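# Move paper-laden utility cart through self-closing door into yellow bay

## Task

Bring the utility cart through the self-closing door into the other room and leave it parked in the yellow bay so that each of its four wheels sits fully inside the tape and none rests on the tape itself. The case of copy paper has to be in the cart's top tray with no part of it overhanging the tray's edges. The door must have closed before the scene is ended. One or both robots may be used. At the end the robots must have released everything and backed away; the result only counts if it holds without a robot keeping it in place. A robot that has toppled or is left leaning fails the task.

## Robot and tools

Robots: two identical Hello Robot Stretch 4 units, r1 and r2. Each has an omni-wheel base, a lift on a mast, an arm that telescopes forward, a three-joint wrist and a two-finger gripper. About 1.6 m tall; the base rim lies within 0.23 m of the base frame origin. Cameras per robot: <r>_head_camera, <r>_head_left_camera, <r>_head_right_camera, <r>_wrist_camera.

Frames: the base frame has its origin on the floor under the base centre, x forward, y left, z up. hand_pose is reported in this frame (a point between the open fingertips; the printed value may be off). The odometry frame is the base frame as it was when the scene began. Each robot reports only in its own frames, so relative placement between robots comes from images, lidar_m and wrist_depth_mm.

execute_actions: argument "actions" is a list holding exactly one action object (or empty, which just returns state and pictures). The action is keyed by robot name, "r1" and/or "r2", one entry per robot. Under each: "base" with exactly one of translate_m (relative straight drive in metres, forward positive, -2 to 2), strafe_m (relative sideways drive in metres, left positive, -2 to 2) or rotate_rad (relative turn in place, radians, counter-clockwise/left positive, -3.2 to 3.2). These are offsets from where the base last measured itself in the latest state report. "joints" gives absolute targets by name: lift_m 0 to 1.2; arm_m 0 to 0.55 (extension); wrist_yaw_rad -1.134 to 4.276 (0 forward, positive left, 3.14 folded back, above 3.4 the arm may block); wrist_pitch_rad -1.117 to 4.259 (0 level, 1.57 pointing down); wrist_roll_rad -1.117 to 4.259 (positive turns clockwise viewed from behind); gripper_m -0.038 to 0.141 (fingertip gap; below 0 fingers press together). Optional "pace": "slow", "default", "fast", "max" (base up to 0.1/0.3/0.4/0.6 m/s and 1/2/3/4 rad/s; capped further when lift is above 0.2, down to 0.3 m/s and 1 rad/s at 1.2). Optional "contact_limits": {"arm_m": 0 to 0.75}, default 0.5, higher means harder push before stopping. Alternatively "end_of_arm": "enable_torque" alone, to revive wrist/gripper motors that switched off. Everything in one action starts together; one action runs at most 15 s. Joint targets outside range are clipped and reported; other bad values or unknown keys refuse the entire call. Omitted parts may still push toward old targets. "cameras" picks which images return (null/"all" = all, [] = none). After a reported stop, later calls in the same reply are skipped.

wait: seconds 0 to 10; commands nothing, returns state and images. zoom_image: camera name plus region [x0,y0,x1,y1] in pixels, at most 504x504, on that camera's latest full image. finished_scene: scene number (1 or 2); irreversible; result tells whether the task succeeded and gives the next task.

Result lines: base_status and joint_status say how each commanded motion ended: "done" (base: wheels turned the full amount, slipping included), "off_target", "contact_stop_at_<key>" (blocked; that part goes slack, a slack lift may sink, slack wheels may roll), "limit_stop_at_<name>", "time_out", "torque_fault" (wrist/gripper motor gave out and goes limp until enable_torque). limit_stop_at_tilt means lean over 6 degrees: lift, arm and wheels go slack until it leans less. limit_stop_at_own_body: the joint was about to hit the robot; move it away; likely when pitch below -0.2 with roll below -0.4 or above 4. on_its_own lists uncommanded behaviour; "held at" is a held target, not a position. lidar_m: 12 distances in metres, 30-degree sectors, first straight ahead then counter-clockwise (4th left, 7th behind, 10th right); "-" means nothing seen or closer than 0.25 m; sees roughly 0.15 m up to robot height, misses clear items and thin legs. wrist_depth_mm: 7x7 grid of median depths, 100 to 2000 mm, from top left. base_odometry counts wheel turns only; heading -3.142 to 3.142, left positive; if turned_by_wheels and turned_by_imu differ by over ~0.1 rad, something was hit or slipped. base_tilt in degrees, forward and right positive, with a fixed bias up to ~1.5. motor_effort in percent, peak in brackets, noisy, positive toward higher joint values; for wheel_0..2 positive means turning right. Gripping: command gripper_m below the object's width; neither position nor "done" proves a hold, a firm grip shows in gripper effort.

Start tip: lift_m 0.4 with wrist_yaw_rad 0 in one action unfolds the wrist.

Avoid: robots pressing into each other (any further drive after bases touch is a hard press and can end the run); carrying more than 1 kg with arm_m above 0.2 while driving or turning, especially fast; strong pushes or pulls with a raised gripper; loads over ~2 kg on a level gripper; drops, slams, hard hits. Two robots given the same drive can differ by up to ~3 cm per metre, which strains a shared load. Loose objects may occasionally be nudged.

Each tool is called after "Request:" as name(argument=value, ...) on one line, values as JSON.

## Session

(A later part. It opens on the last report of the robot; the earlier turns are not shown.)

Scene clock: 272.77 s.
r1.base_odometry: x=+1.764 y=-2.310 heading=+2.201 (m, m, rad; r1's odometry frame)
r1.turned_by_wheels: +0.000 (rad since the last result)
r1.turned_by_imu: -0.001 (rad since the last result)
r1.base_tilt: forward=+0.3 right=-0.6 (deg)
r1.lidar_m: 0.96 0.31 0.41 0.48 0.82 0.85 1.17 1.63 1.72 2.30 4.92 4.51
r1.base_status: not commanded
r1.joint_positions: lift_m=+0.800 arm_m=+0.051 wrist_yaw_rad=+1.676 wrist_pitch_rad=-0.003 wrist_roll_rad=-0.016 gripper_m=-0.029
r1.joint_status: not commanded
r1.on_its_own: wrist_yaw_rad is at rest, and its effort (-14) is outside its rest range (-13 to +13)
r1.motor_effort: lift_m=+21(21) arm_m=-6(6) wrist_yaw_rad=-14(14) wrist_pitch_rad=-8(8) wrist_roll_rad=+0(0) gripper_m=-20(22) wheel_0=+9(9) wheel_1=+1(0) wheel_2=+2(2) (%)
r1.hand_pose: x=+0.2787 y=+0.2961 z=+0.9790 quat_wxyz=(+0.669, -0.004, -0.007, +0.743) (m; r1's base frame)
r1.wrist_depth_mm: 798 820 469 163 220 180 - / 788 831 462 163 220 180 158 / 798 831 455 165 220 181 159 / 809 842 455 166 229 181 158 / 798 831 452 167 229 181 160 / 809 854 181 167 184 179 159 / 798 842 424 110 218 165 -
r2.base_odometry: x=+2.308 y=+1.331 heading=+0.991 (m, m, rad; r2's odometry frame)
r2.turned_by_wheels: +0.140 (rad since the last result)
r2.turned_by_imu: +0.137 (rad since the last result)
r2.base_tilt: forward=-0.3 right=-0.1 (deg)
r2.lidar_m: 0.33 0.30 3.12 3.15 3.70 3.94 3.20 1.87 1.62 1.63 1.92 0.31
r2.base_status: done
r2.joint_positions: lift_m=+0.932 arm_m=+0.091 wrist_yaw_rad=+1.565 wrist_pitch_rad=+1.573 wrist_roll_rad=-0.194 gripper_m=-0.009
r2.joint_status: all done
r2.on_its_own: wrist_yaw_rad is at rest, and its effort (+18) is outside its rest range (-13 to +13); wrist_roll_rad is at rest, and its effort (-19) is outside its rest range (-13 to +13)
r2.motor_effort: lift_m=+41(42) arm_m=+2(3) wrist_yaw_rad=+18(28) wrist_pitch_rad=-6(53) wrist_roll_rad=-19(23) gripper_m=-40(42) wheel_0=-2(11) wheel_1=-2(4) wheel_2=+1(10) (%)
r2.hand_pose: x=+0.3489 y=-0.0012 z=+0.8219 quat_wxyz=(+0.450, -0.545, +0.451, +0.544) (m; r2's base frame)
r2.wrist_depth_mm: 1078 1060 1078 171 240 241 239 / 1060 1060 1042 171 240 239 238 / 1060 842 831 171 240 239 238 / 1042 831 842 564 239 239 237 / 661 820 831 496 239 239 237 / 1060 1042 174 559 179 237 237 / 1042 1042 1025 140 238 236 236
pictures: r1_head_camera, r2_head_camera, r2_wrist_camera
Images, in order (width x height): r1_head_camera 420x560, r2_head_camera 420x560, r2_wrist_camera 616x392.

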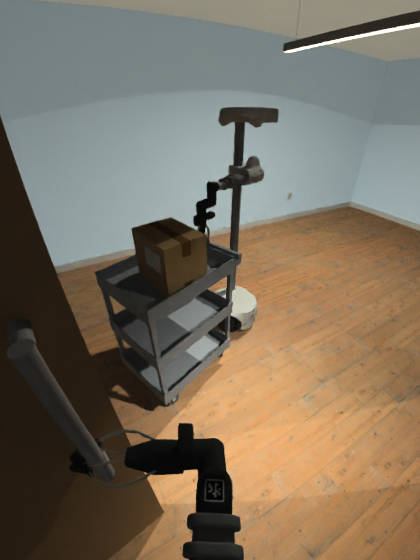

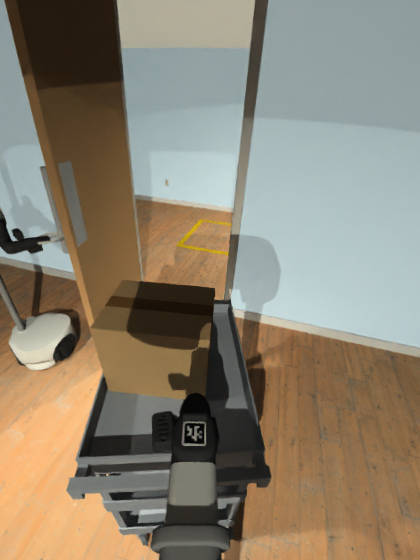

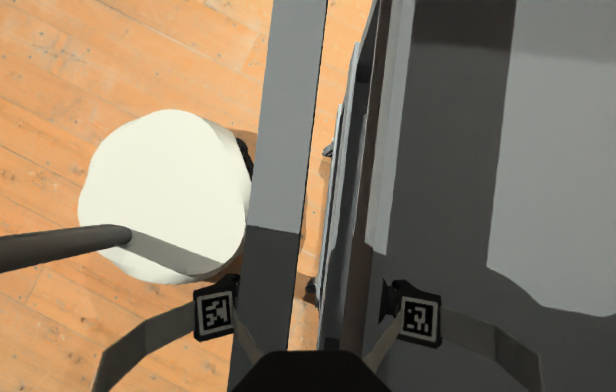

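Request:
execute_actions(actions=[{"r2": {"base": {"translate_m": 0.62}, "joints": {"wrist_roll_rad": -0.15}, "pace": "max"}}], cameras=["r1_head_camera", "r2_wrist_camera", "r2_head_camera", "r2_head_left_camera", "r2_head_right_camera"])

Scene clock: 277.80 s.
r1.base_odometry: x=+1.764 y=-2.310 heading=+2.201 (m, m, rad; r1's odometry frame)
r1.turned_by_wheels: +0.000 (rad since the last result)
r1.turned_by_imu: -0.002 (rad since the last result)
r1.base_tilt: forward=+0.3 right=-0.7 (deg)
r1.lidar_m: 1.13 0.31 0.41 0.51 0.82 0.85 1.19 1.63 1.70 2.32 4.92 4.48
r1.base_status: not commanded
r1.joint_positions: lift_m=+0.800 arm_m=+0.051 wrist_yaw_rad=+1.676 wrist_pitch_rad=-0.003 wrist_roll_rad=-0.016 gripper_m=-0.029
r1.joint_status: not commanded
r1.on_its_own: wrist_yaw_rad is at rest, and its effort (-14) is outside its rest range (-13 to +13)
r1.motor_effort: lift_m=+21(21) arm_m=-6(6) wrist_yaw_rad=-14(14) wrist_pitch_rad=-8(8) wrist_roll_rad=+0(0) gripper_m=-20(22) wheel_0=+9(9) wheel_1=+0(1) wheel_2=+2(2) (%)
r1.hand_pose: x=+0.2787 y=+0.2961 z=+0.9790 quat_wxyz=(+0.669, -0.004, -0.007, +0.743) (m; r1's base frame)
r1.wrist_depth_mm: 798 831 466 162 220 180 - / 809 842 459 164 220 180 158 / 788 831 455 164 221 182 159 / 798 842 459 167 229 181 158 / 809 842 455 167 228 180 158 / 820 842 180 167 184 180 158 / 809 842 430 110 217 165 -
r2.base_odometry: x=+2.648 y=+1.849 heading=+0.990 (m, m, rad; r2's odometry frame)
r2.turned_by_wheels: +0.000 (rad since the last result)
r2.turned_by_imu: -0.002 (rad since the last result)
r2.base_tilt: forward=-0.4 right=+0.1 (deg)
r2.lidar_m: 0.31 0.31 0.91 2.97 3.51 4.54 3.57 2.07 1.79 1.78 1.47 0.32
r2.base_status: done
r2.joint_positions: lift_m=+0.932 arm_m=+0.091 wrist_yaw_rad=+1.566 wrist_pitch_rad=+1.574 wrist_roll_rad=-0.145 gripper_m=-0.009
r2.joint_status: all done
r2.on_its_own: wrist_yaw_rad is at rest, and its effort (+14) is outside its rest range (-13 to +13); wrist_roll_rad is at rest, and its effort (-15) is outside its rest range (-13 to +13)
r2.motor_effort: lift_m=+41(42) arm_m=+2(2) wrist_yaw_rad=+14(17) wrist_pitch_rad=-8(13) wrist_roll_rad=-15(15) gripper_m=-38(43) wheel_0=-3(8) wheel_1=-1(9) wheel_2=-2(16) (%)
r2.hand_pose: x=+0.3489 y=-0.0013 z=+0.8219 quat_wxyz=(+0.463, -0.535, +0.464, +0.533) (m; r2's base frame)
r2.wrist_depth_mm: 1060 1060 1060 171 240 239 238 / 1060 1060 1060 171 240 239 238 / 1078 831 831 496 239 239 237 / 1060 831 842 564 239 239 238 / 654 831 831 492 237 238 237 / 1060 1060 173 559 180 237 236 / 1060 1060 1060 139 238 237 236
pictures: r1_head_camera, r2_head_camera, r2_head_left_camera, r2_head_right_camera, r2_wrist_camera
Images, in order (width x height): r1_head_camera 420x560, r2_head_camera 420x560, r2_head_left_camera 420x672, r2_head_right_camera 420x672, r2_wrist_camera 616x392.

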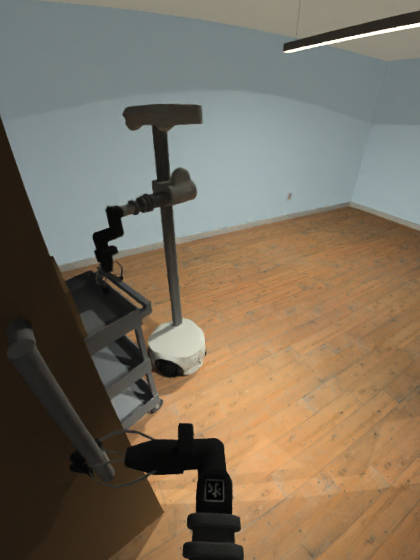

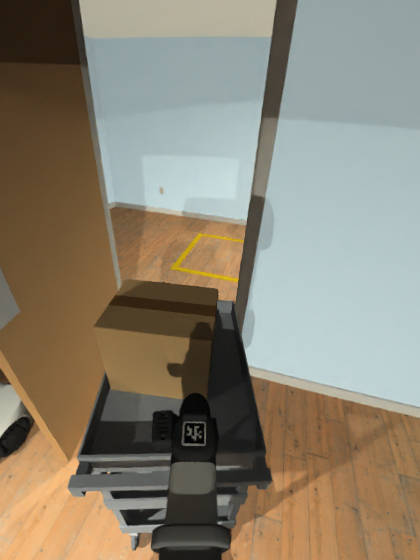

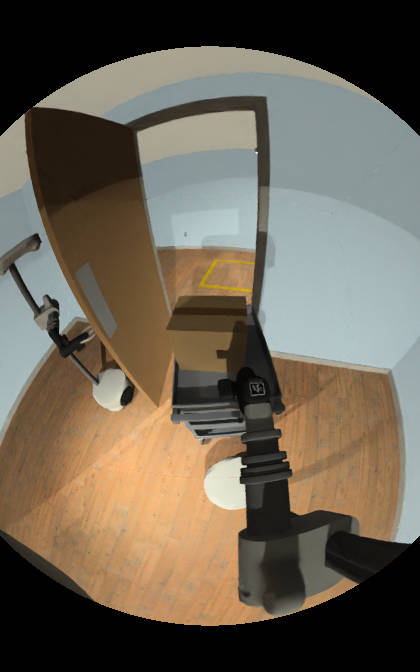

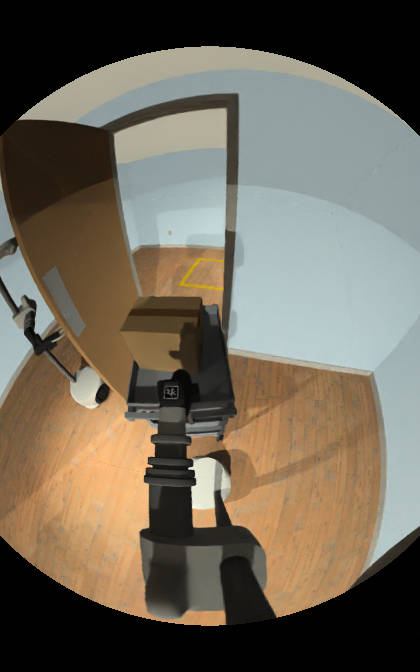

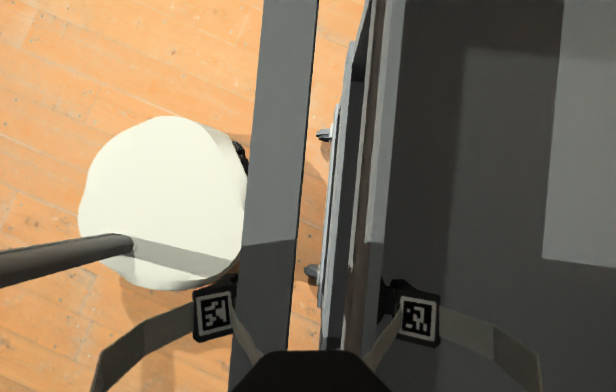

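Request:
zoom_image(camera="r2_head_camera", region=[190, 200, 310, 400])

Region (190, 200, 310, 400) of r2_head_camera's 420x560 image, scaled by 2.520, with more detail than that image has; it fills the left 302 columns of this view, and the rest is white.

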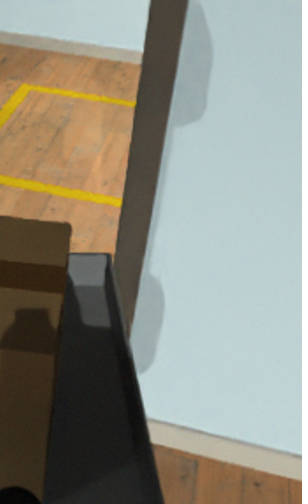

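Request:
zoom_image(camera="r2_head_camera", region=[90, 190, 260, 310])

Region (90, 190, 260, 310) of r2_head_camera's 420x560 image, scaled by 2.965, with more detail than that image has; it fills the top 356 rows of this view, and the rest is white.

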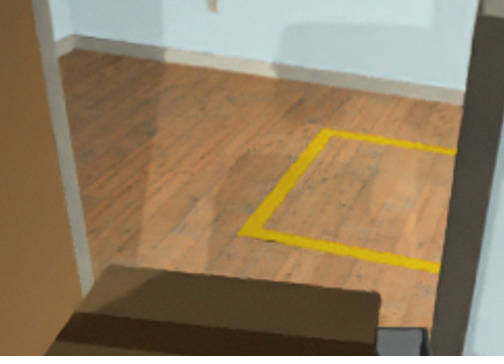

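Request:
execute_actions(actions=[{"r2": {"base": {"translate_m": 0.41}, "pace": "max"}}], cameras=["r2_wrist_camera", "r2_head_camera", "r2_head_left_camera", "r2_head_right_camera"])

Scene clock: 294.37 s.
r1.base_odometry: x=+1.764 y=-2.310 heading=+2.201 (m, m, rad; r1's odometry frame)
r1.turned_by_wheels: +0.000 (rad since the last result)
r1.turned_by_imu: -0.002 (rad since the last result)
r1.base_tilt: forward=+0.3 right=-0.6 (deg)
r1.lidar_m: 3.22 0.33 0.41 0.52 0.80 0.86 1.17 1.63 1.71 2.28 4.93 4.49
r1.base_status: not commanded
r1.joint_positions: lift_m=+0.800 arm_m=+0.051 wrist_yaw_rad=+1.676 wrist_pitch_rad=-0.003 wrist_roll_rad=-0.016 gripper_m=-0.029
r1.joint_status: not commanded
r1.on_its_own: wrist_yaw_rad is at rest, and its effort (-14) is outside its rest range (-13 to +13)
r1.motor_effort: lift_m=+21(21) arm_m=-7(6) wrist_yaw_rad=-14(14) wrist_pitch_rad=-8(8) wrist_roll_rad=+0(0) gripper_m=-20(21) wheel_0=+10(9) wheel_1=+0(0) wheel_2=+2(2) (%)
r1.hand_pose: x=+0.2787 y=+0.2961 z=+0.9790 quat_wxyz=(+0.669, -0.004, -0.007, +0.743) (m; r1's base frame)
r1.wrist_depth_mm: 778 831 466 163 221 180 - / 788 820 462 163 221 181 158 / 809 820 459 165 220 181 159 / 788 831 455 167 229 181 159 / 809 831 452 168 228 181 160 / 809 842 181 168 185 179 159 / 820 854 421 110 217 166 -
r2.base_odometry: x=+2.873 y=+2.192 heading=+0.990 (m, m, rad; r2's odometry frame)
r2.turned_by_wheels: +0.000 (rad since the last result)
r2.turned_by_imu: -0.001 (rad since the last result)
r2.base_tilt: forward=-0.3 right=+0.0 (deg)
r2.lidar_m: 0.31 0.32 0.70 0.84 3.35 4.93 3.70 2.19 1.91 1.74 1.00 0.30
r2.base_status: done
r2.joint_positions: lift_m=+0.932 arm_m=+0.091 wrist_yaw_rad=+1.565 wrist_pitch_rad=+1.575 wrist_roll_rad=-0.145 gripper_m=-0.009
r2.joint_status: not commanded
r2.on_its_own: wrist_yaw_rad is at rest, and its effort (+19) is outside its rest range (-13 to +13); wrist_roll_rad is at rest, and its effort (-15) is outside its rest range (-13 to +13)
r2.motor_effort: lift_m=+42(41) arm_m=+2(2) wrist_yaw_rad=+19(18) wrist_pitch_rad=-10(14) wrist_roll_rad=-15(15) gripper_m=-41(41) wheel_0=-3(5) wheel_1=-2(9) wheel_2=+1(18) (%)
r2.hand_pose: x=+0.3490 y=-0.0016 z=+0.8219 quat_wxyz=(+0.463, -0.535, +0.465, +0.533) (m; r2's base frame)
r2.wrist_depth_mm: 1060 1078 1042 172 240 239 239 / 1060 1042 1042 171 240 239 238 / 1060 842 831 189 240 239 238 / 1060 831 831 564 240 239 238 / 654 820 831 496 239 237 237 / 1060 1060 173 559 179 237 237 / 1042 1060 1060 140 237 238 237
pictures: r2_head_camera, r2_head_left_camera, r2_head_right_camera, r2_wrist_camera
Images, in order (width x height): r2_head_camera 420x560, r2_head_left_camera 420x672, r2_head_right_camera 420x672, r2_wrist_camera 616x392.

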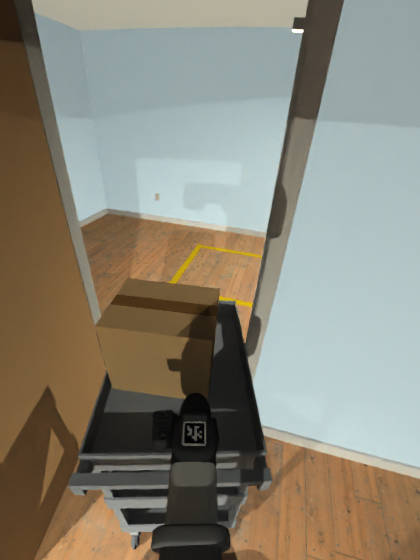

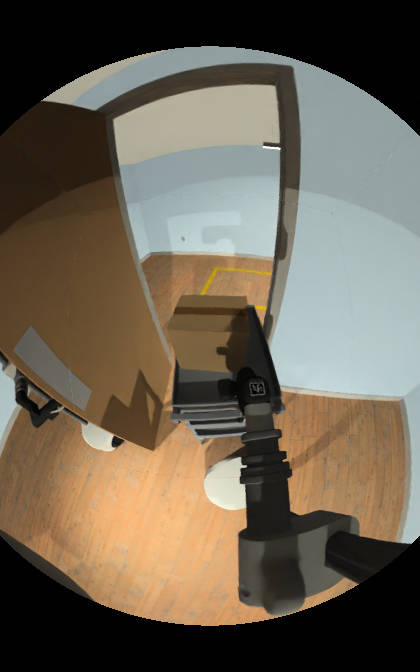

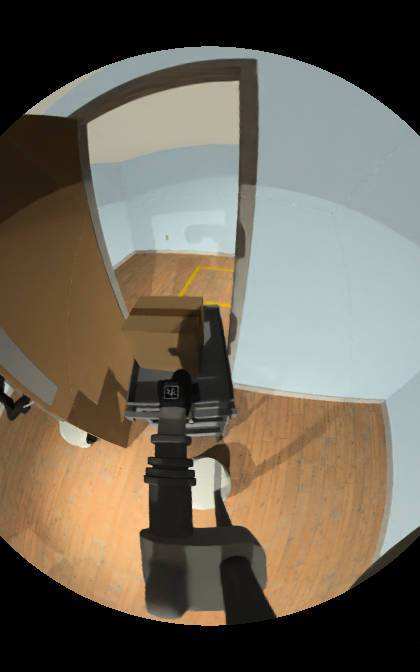

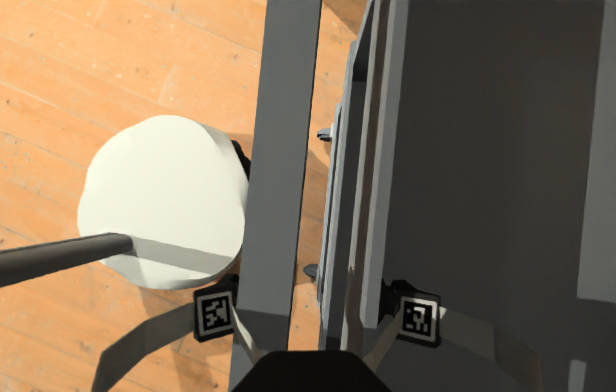

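Request:
zoom_image(camera="r2_head_camera", region=[200, 230, 320, 450])

Region (200, 230, 320, 450) of r2_head_camera's 420x560 image, scaled by 2.291, with more detail than that image has; it fills the left 275 columns of this view, and the rest is white.

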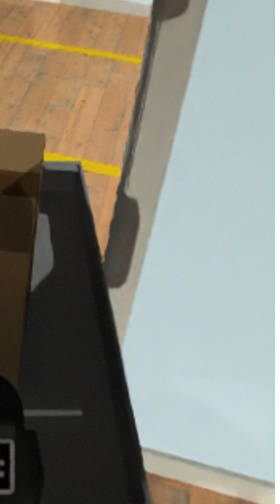

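Request:
execute_actions(actions=[{"r2": {"base": {"rotate_rad": -0.2}, "joints": {"wrist_roll_rad": -0.08}, "pace": "default"}}], cameras=["r2_wrist_camera", "r2_head_camera", "r2_head_left_camera", "r2_head_right_camera"])

Scene clock: 299.17 s.
r1.base_odometry: x=+1.764 y=-2.310 heading=+2.201 (m, m, rad; r1's odometry frame)
r1.turned_by_wheels: +0.000 (rad since the last result)
r1.turned_by_imu: -0.001 (rad since the last result)
r1.base_tilt: forward=+0.3 right=-0.6 (deg)
r1.lidar_m: 3.23 0.33 0.41 0.51 0.82 0.85 1.17 1.63 1.71 2.32 4.92 4.49
r1.base_status: not commanded
r1.joint_positions: lift_m=+0.800 arm_m=+0.051 wrist_yaw_rad=+1.676 wrist_pitch_rad=-0.003 wrist_roll_rad=-0.016 gripper_m=-0.029
r1.joint_status: not commanded
r1.motor_effort: lift_m=+21(21) arm_m=-7(6) wrist_yaw_rad=-13(13) wrist_pitch_rad=-7(7) wrist_roll_rad=+0(1) gripper_m=-21(21) wheel_0=+9(9) wheel_1=+0(0) wheel_2=+2(2) (%)
r1.hand_pose: x=+0.2787 y=+0.2961 z=+0.9790 quat_wxyz=(+0.669, -0.004, -0.007, +0.743) (m; r1's base frame)
r1.wrist_depth_mm: 798 842 469 163 220 180 - / 798 842 462 163 220 181 158 / 809 831 459 164 221 181 158 / 798 820 455 166 229 182 158 / 809 842 452 167 229 181 158 / 831 831 181 167 185 180 158 / 820 842 424 110 218 166 -
r2.base_odometry: x=+2.873 y=+2.192 heading=+0.791 (m, m, rad; r2's odometry frame)
r2.turned_by_wheels: -0.199 (rad since the last result)
r2.turned_by_imu: -0.193 (rad since the last result)
r2.base_tilt: forward=-0.3 right=-0.1 (deg)
r2.lidar_m: 0.34 0.28 0.32 0.68 3.06 4.46 - 2.51 1.92 1.90 1.18 0.36
r2.base_status: done
r2.joint_positions: lift_m=+0.932 arm_m=+0.091 wrist_yaw_rad=+1.583 wrist_pitch_rad=+1.564 wrist_roll_rad=-0.093 gripper_m=-0.009
r2.joint_status: all done
r2.on_its_own: wrist_yaw_rad is at rest, and its effort (-35) is outside its rest range (-13 to +13); wrist_roll_rad is at rest, and its effort (+36) is outside its rest range (-13 to +13)
r2.motor_effort: lift_m=+41(41) arm_m=+2(2) wrist_yaw_rad=-35(35) wrist_pitch_rad=+19(56) wrist_roll_rad=+36(35) gripper_m=-41(40) wheel_0=+4(15) wheel_1=+4(6) wheel_2=+2(9) (%)
r2.hand_pose: x=+0.3489 y=+0.0030 z=+0.8219 quat_wxyz=(+0.475, -0.524, +0.471, +0.527) (m; r2's base frame)
r2.wrist_depth_mm: 1060 1078 175 245 243 243 242 / 1078 1060 174 244 243 242 241 / 1078 1042 173 569 242 241 241 / 1078 820 173 1042 241 241 239 / 1060 831 831 1042 241 239 239 / 1025 1042 174 1008 176 237 237 / 1060 1042 1042 140 239 238 236
pictures: r2_head_camera, r2_head_left_camera, r2_head_right_camera, r2_wrist_camera
Images, in order (width x height): r2_head_camera 420x560, r2_head_left_camera 420x672, r2_head_right_camera 420x672, r2_wrist_camera 616x392.

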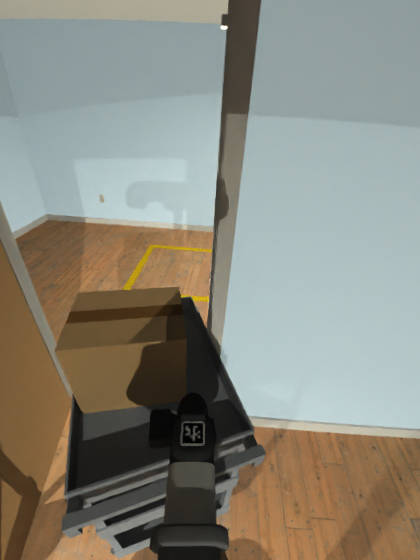

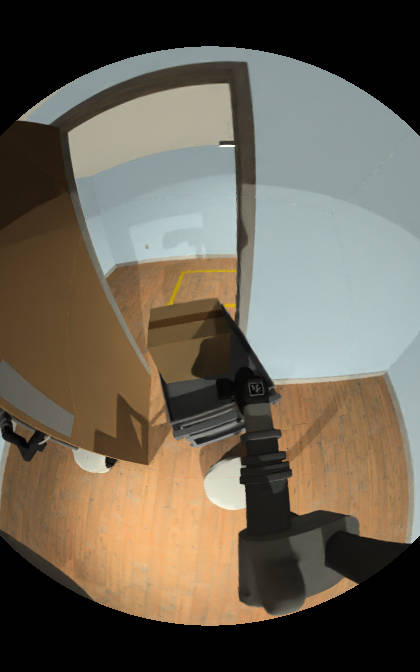

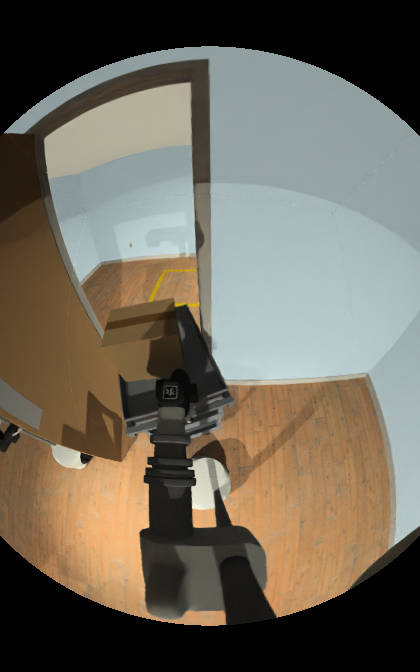

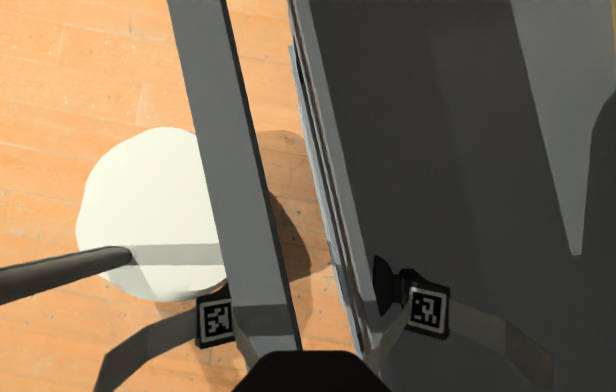

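Request:
zoom_image(camera="r2_head_camera", region=[160, 270, 260, 370])

Request:
zoom_image(camera="r2_head_left_camera", region=[120, 330, 240, 460])

Region (160, 270, 260, 370) of r2_head_camera's 420x560 image, scaled by 5.040, with more detail than that image has.

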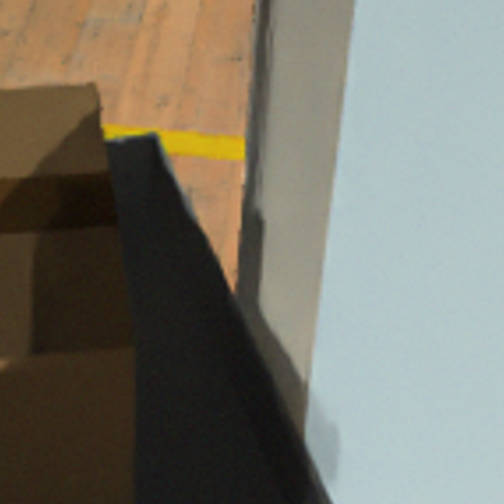

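Region (120, 330, 240, 460) of r2_head_left_camera's 420x672 image, scaled by 3.877, with more detail than that image has; it fills the left 465 columns of this view, and the rest is white.

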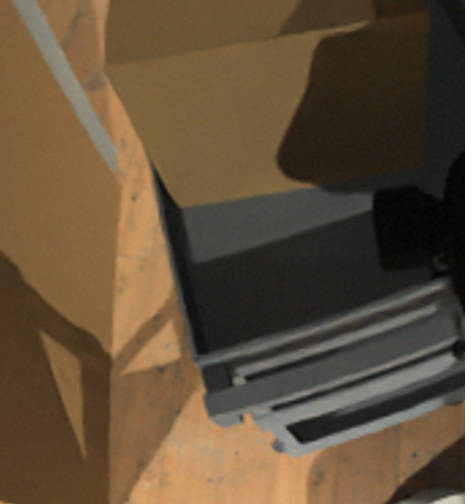

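Request:
execute_actions(actions=[{"r2": {"base": {"strafe_m": 0.25}, "joints": {"wrist_roll_rad": -0.06}, "pace": "max"}}], cameras=["r2_wrist_camera", "r2_head_camera", "r2_head_left_camera", "r2_head_right_camera"])

Scene clock: 303.00 s.
r1.base_odometry: x=+1.764 y=-2.310 heading=+2.201 (m, m, rad; r1's odometry frame)
r1.turned_by_wheels: +0.000 (rad since the last result)
r1.turned_by_imu: -0.001 (rad since the last result)
r1.base_tilt: forward=+0.3 right=-0.7 (deg)
r1.lidar_m: 0.83 0.34 0.41 0.52 0.82 0.87 1.16 1.63 1.72 2.29 4.91 4.50
r1.base_status: not commanded
r1.joint_positions: lift_m=+0.800 arm_m=+0.051 wrist_yaw_rad=+1.676 wrist_pitch_rad=-0.003 wrist_roll_rad=-0.016 gripper_m=-0.029
r1.joint_status: not commanded
r1.on_its_own: wrist_yaw_rad is at rest, and its effort (-14) is outside its rest range (-13 to +13)
r1.motor_effort: lift_m=+21(21) arm_m=-7(6) wrist_yaw_rad=-14(14) wrist_pitch_rad=-8(8) wrist_roll_rad=+0(0) gripper_m=-22(21) wheel_0=+9(9) wheel_1=+0(0) wheel_2=+2(2) (%)
r1.hand_pose: x=+0.2787 y=+0.2961 z=+0.9790 quat_wxyz=(+0.669, -0.004, -0.007, +0.743) (m; r1's base frame)
r1.wrist_depth_mm: 788 820 469 162 220 180 - / 809 842 459 163 220 181 158 / 798 831 455 165 221 181 159 / 798 831 452 167 229 181 159 / 831 842 449 168 229 181 160 / 809 831 181 167 184 180 158 / 809 842 427 110 219 166 -
r2.base_odometry: x=+2.695 y=+2.368 heading=+0.789 (m, m, rad; r2's odometry frame)
r2.turned_by_wheels: -0.001 (rad since the last result)
r2.turned_by_imu: -0.001 (rad since the last result)
r2.base_tilt: forward=-0.2 right=-0.1 (deg)
r2.lidar_m: 0.33 0.36 0.44 0.47 2.79 4.05 - 2.83 2.20 2.16 1.21 0.30
r2.base_status: done
r2.joint_positions: lift_m=+0.932 arm_m=+0.091 wrist_yaw_rad=+1.560 wrist_pitch_rad=+1.578 wrist_roll_rad=-0.050 gripper_m=-0.009
r2.joint_status: all done
r2.on_its_own: wrist_yaw_rad is at rest, and its effort (+32) is outside its rest range (-13 to +13); wrist_roll_rad is at rest, and its effort (-29) is outside its rest range (-13 to +13)
r2.motor_effort: lift_m=+42(42) arm_m=+2(3) wrist_yaw_rad=+32(36) wrist_pitch_rad=-21(39) wrist_roll_rad=-29(43) gripper_m=-39(41) wheel_0=-5(13) wheel_1=-4(12) wheel_2=-4(7) (%)
r2.hand_pose: x=+0.3490 y=-0.0030 z=+0.8219 quat_wxyz=(+0.488, -0.512, +0.492, +0.508) (m; r2's base frame)
r2.wrist_depth_mm: 1060 1042 976 170 239 238 238 / 1060 1060 1042 170 239 239 237 / 1060 1078 1060 170 238 238 238 / 1042 831 831 171 238 239 237 / 1060 831 831 496 238 237 237 / 1078 1060 175 564 179 237 238 / 1060 1060 1042 140 239 238 237
pictures: r2_head_camera, r2_head_left_camera, r2_head_right_camera, r2_wrist_camera
Images, in order (width x height): r2_head_camera 420x560, r2_head_left_camera 420x672, r2_head_right_camera 420x672, r2_wrist_camera 616x392.

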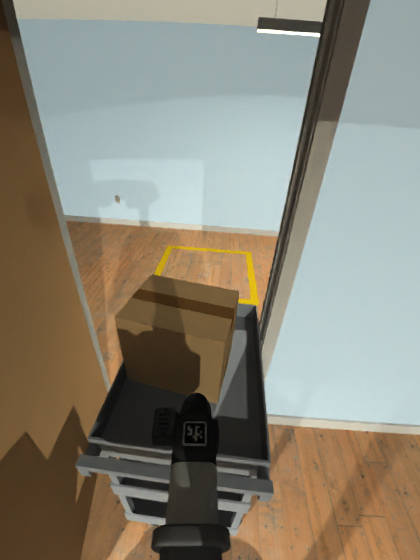

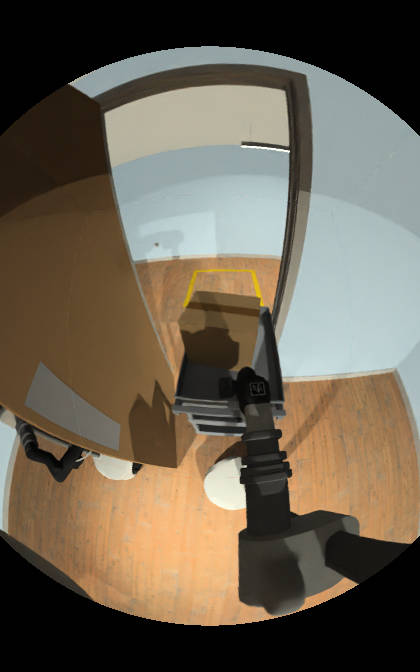

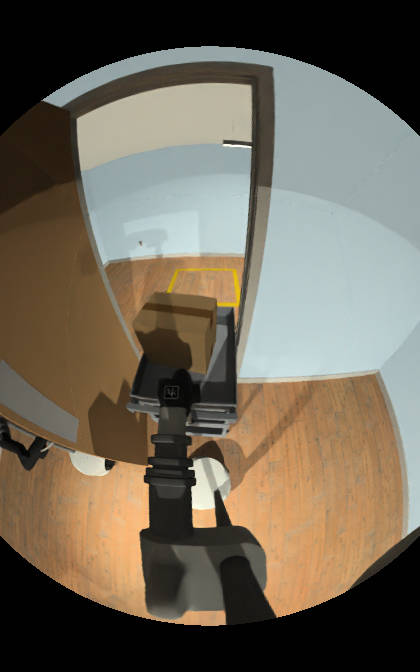

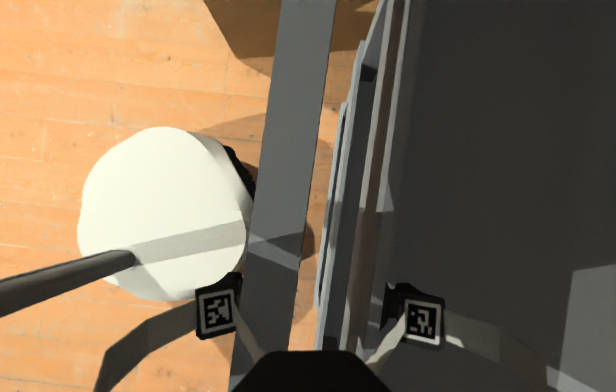

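Request:
zoom_image(camera="r2_head_camera", region=[140, 225, 300, 385])

Region (140, 225, 300, 385) of r2_head_camera's 420x560 image, scaled by 3.150, with more detail than that image has.

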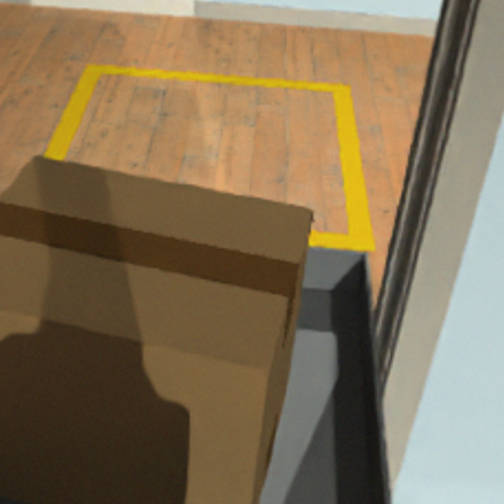

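Request:
execute_actions(actions=[{"r2": {"base": {"translate_m": 0.5}, "joints": {"wrist_roll_rad": 0.05}, "pace": "max"}}], cameras=["r2_wrist_camera", "r2_head_camera", "r2_head_left_camera", "r2_head_right_camera"])

Scene clock: 310.60 s.
r1.base_odometry: x=+1.764 y=-2.310 heading=+2.201 (m, m, rad; r1's odometry frame)
r1.turned_by_wheels: +0.000 (rad since the last result)
r1.turned_by_imu: -0.002 (rad since the last result)
r1.base_tilt: forward=+0.3 right=-0.7 (deg)
r1.lidar_m: 3.23 0.34 0.41 0.53 0.81 0.85 1.16 1.65 1.71 2.32 4.92 4.49
r1.base_status: not commanded
r1.joint_positions: lift_m=+0.800 arm_m=+0.051 wrist_yaw_rad=+1.676 wrist_pitch_rad=-0.003 wrist_roll_rad=-0.016 gripper_m=-0.029
r1.joint_status: not commanded
r1.on_its_own: wrist_yaw_rad is at rest, and its effort (-15) is outside its rest range (-13 to +13)
r1.motor_effort: lift_m=+21(21) arm_m=-6(6) wrist_yaw_rad=-15(14) wrist_pitch_rad=-8(8) wrist_roll_rad=+0(0) gripper_m=-21(21) wheel_0=+9(9) wheel_1=+1(0) wheel_2=+2(2) (%)
r1.hand_pose: x=+0.2787 y=+0.2961 z=+0.9790 quat_wxyz=(+0.669, -0.004, -0.007, +0.743) (m; r1's base frame)
r1.wrist_depth_mm: 798 831 462 162 220 180 - / 788 831 466 163 221 181 158 / 798 831 455 165 221 181 159 / 809 831 459 167 229 181 159 / 809 842 452 167 228 180 160 / 820 854 180 167 184 180 158 / 820 854 424 110 217 165 -
r2.base_odometry: x=+3.048 y=+2.723 heading=+0.789 (m, m, rad; r2's odometry frame)
r2.turned_by_wheels: +0.000 (rad since the last result)
r2.turned_by_imu: -0.001 (rad since the last result)
r2.base_tilt: forward=-0.3 right=-0.1 (deg)
r2.lidar_m: 0.34 0.32 0.48 0.44 0.47 4.69 - 2.89 2.22 1.30 0.57 0.30
r2.base_status: done
r2.joint_positions: lift_m=+0.932 arm_m=+0.091 wrist_yaw_rad=+1.563 wrist_pitch_rad=+1.576 wrist_roll_rad=+0.058 gripper_m=-0.009
r2.joint_status: all done
r2.on_its_own: wrist_yaw_rad is at rest, and its effort (+24) is outside its rest range (-13 to +13); wrist_roll_rad is at rest, and its effort (-24) is outside its rest range (-13 to +13)
r2.motor_effort: lift_m=+41(42) arm_m=+2(2) wrist_yaw_rad=+24(31) wrist_pitch_rad=-13(21) wrist_roll_rad=-24(31) gripper_m=-39(41) wheel_0=-3(9) wheel_1=+0(9) wheel_2=-2(18) (%)
r2.hand_pose: x=+0.3490 y=-0.0021 z=+0.8220 quat_wxyz=(+0.515, -0.485, +0.517, +0.482) (m; r2's base frame)
r2.wrist_depth_mm: 778 831 904 170 238 238 237 / 1078 1060 1042 170 239 238 238 / 1078 1042 1060 170 239 238 237 / 1060 842 831 559 238 237 237 / 1060 831 820 496 239 237 236 / 627 831 173 564 180 238 237 / 1060 1042 1060 140 238 238 237
pictures: r2_head_camera, r2_head_left_camera, r2_head_right_camera, r2_wrist_camera
Images, in order (width x height): r2_head_camera 420x560, r2_head_left_camera 420x672, r2_head_right_camera 420x672, r2_wrist_camera 616x392.

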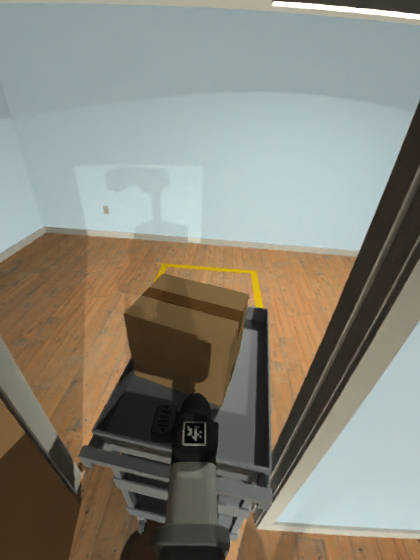

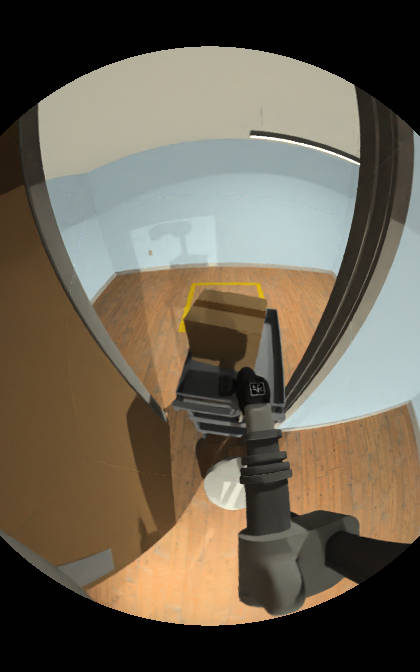

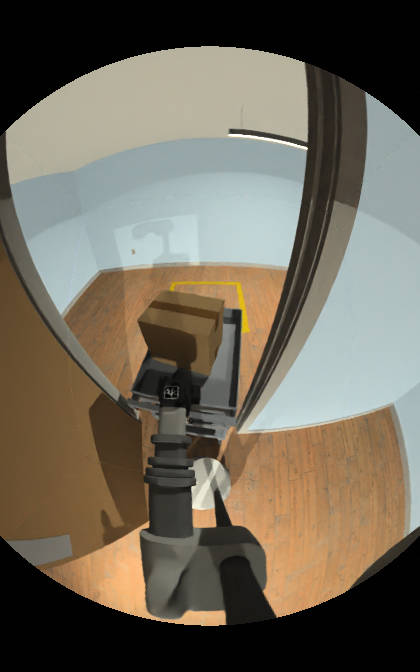

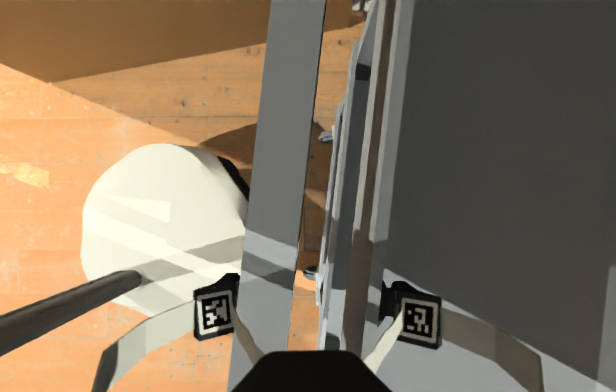

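Request:
zoom_image(camera="r2_head_camera", region=[200, 440, 320, 560])

Request:
zoom_image(camera="r2_head_camera", region=[130, 240, 290, 340])

Region (200, 440, 320, 560) of r2_head_camera's 420x560 image, scaled by 4.200, with more detail than that image has.

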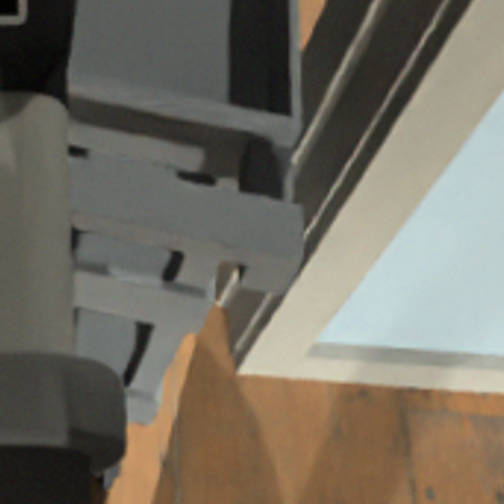

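Region (130, 240, 290, 340) of r2_head_camera's 420x560 image, scaled by 3.150, with more detail than that image has; it fills the top 315 rows of this view, and the rest is white.

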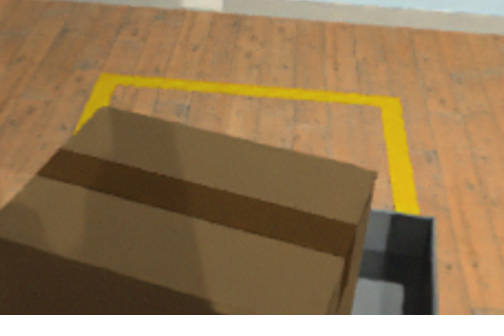

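Request:
execute_actions(actions=[{"r2": {"base": {"translate_m": 1.37}, "joints": {"wrist_roll_rad": 0.2}, "pace": "max"}, "r1": {"joints": {"gripper_m": 0.13}, "pace": "default"}}])

Scene clock: 328.83 s.
r1.base_odometry: x=+1.765 y=-2.310 heading=+2.200 (m, m, rad; r1's odometry frame)
r1.turned_by_wheels: -0.001 (rad since the last result)
r1.turned_by_imu: -0.004 (rad since the last result)
r1.base_tilt: forward=+0.3 right=-0.6 (deg)
r1.lidar_m: 3.22 3.06 1.24 0.86 0.81 0.85 1.18 1.62 1.68 2.30 4.90 4.51
r1.base_status: not commanded
r1.joint_positions: lift_m=+0.800 arm_m=+0.051 wrist_yaw_rad=+1.671 wrist_pitch_rad=-0.003 wrist_roll_rad=-0.016 gripper_m=+0.130
r1.joint_status: all done
r1.motor_effort: lift_m=+21(21) arm_m=-7(6) wrist_yaw_rad=+0(15) wrist_pitch_rad=-7(8) wrist_roll_rad=+0(0) gripper_m=-1(20) wheel_0=+1(9) wheel_1=-1(1) wheel_2=+1(2) (%)
r1.hand_pose: x=+0.2802 y=+0.2958 z=+0.9790 quat_wxyz=(+0.671, -0.004, -0.007, +0.742) (m; r1's base frame)
r1.wrist_depth_mm: 788 842 931 1042 1160 1308 1499 / 798 866 960 1008 1138 1308 1537 / 798 866 960 1042 1182 1366 1537 / 809 878 976 1060 1160 1336 1537 / 809 854 960 1060 1182 1366 1576 / 809 842 931 1060 1160 212 1537 / 809 854 960 110 1205 1366 1618
r2.base_odometry: x=+4.013 y=+3.695 heading=+0.788 (m, m, rad; r2's odometry frame)
r2.turned_by_wheels: -0.001 (rad since the last result)
r2.turned_by_imu: -0.004 (rad since the last result)
r2.base_tilt: forward=-0.2 right=-0.1 (deg)
r2.lidar_m: 0.31 0.37 2.50 2.43 1.06 0.90 0.88 0.89 1.25 2.31 2.46 0.27
r2.base_status: done
r2.joint_positions: lift_m=+0.932 arm_m=+0.091 wrist_yaw_rad=+1.561 wrist_pitch_rad=+1.578 wrist_roll_rad=+0.210 gripper_m=-0.009
r2.joint_status: all done
r2.on_its_own: wrist_yaw_rad is at rest, and its effort (+31) is outside its rest range (-13 to +13); wrist_roll_rad is at rest, and its effort (-30) is outside its rest range (-13 to +13)
r2.motor_effort: lift_m=+41(41) arm_m=+2(2) wrist_yaw_rad=+31(32) wrist_pitch_rad=-21(20) wrist_roll_rad=-30(28) gripper_m=-41(40) wheel_0=-4(12) wheel_1=-3(9) wheel_2=-1(13) (%)
r2.hand_pose: x=+0.3490 y=-0.0030 z=+0.8220 quat_wxyz=(+0.550, -0.444, +0.553, +0.440) (m; r2's base frame)
r2.wrist_depth_mm: 1060 1042 1060 170 237 237 237 / 1060 1042 1060 169 238 236 236 / 1060 1060 1042 170 239 237 237 / 1060 842 842 170 238 237 237 / 1060 831 831 500 239 239 237 / 1042 842 175 530 179 238 237 / 574 1078 1060 140 239 238 238
pictures: r1_head_camera, r1_head_left_camera, r1_head_right_camera, r1_wrist_camera, r2_head_camera, r2_head_left_camera, r2_head_right_camera, r2_wrist_camera
Images, in order (width x height): r1_head_camera 420x560, r1_head_left_camera 420x672, r1_head_right_camera 420x672, r1_wrist_camera 616x392, r2_head_camera 420x560, r2_head_left_camera 420x672, r2_head_right_camera 420x672, r2_wrist_camera 616x392.

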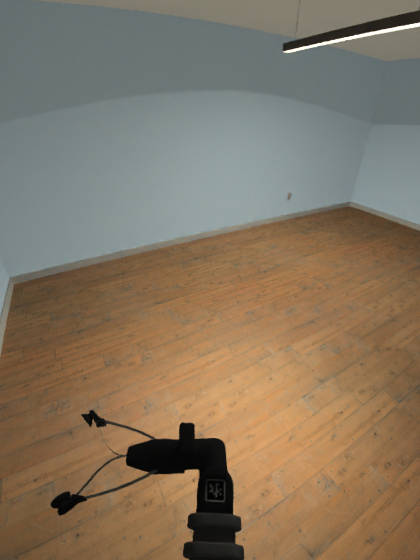

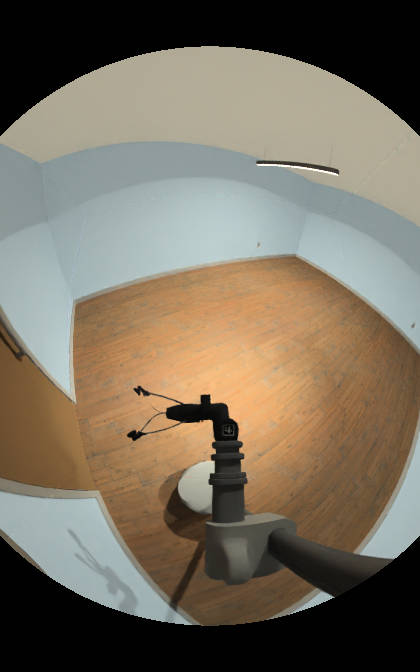

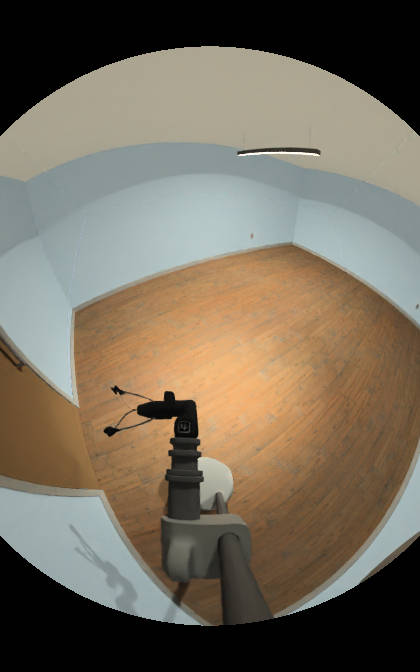

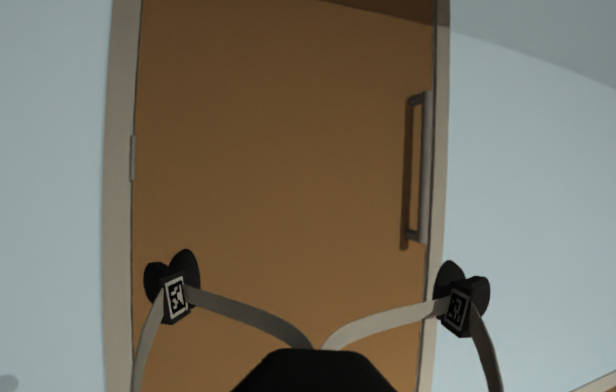

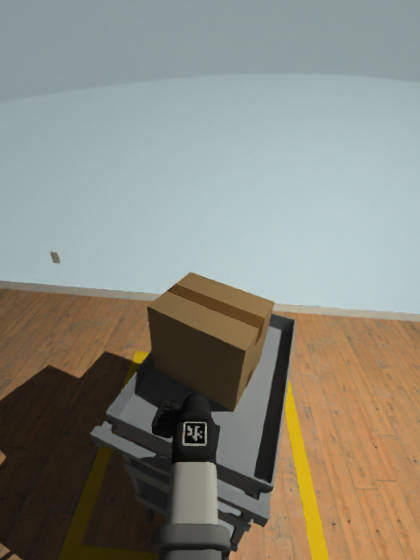

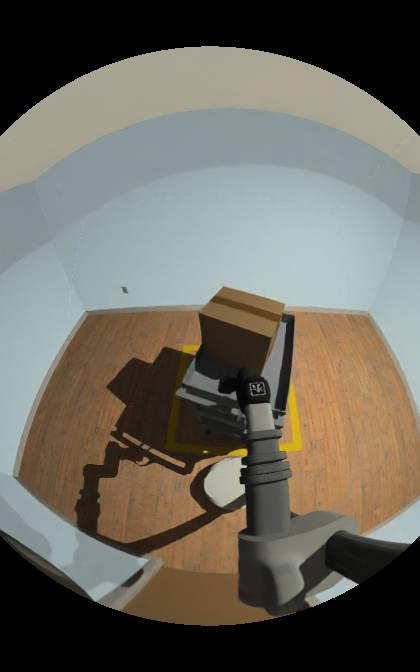

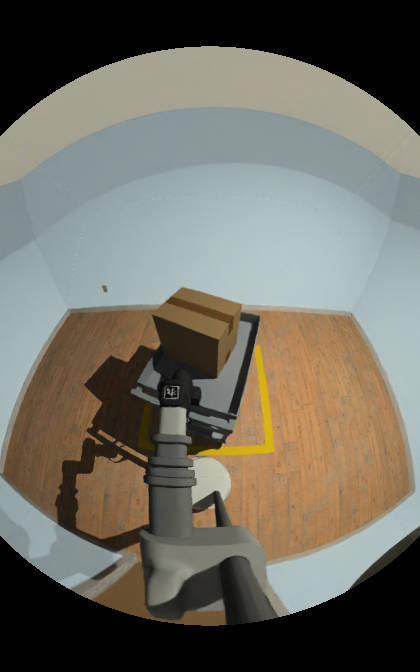

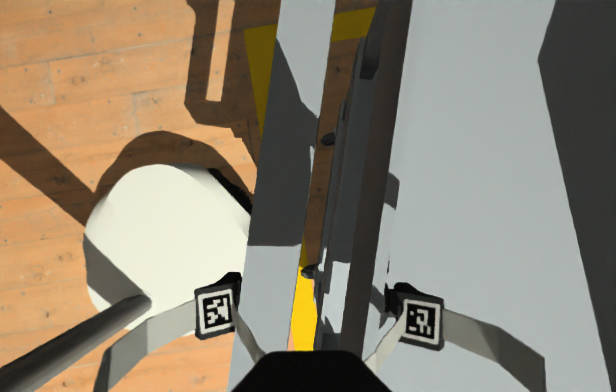

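Request:
zoom_image(camera="r2_wrist_camera", region=[230, 0, 400, 350])

Request:
zoom_image(camera="r2_head_camera", region=[50, 330, 340, 560])

Region (230, 0, 400, 350) of r2_wrist_camera's 616x392 image, scaled by 1.440; it fills the left 245 columns of this view, and the rest is white.

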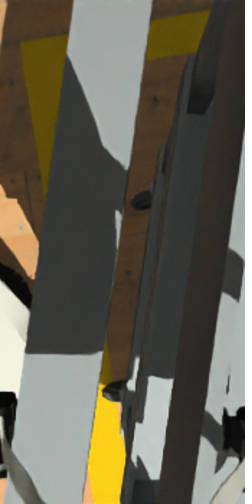

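Region (50, 330, 340, 560) of r2_head_camera's 420x560 image, scaled by 1.738, with more detail than that image has; it fills the top 400 rows of this view, and the rest is white.

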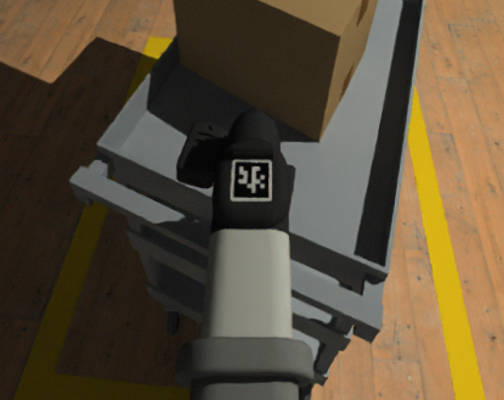

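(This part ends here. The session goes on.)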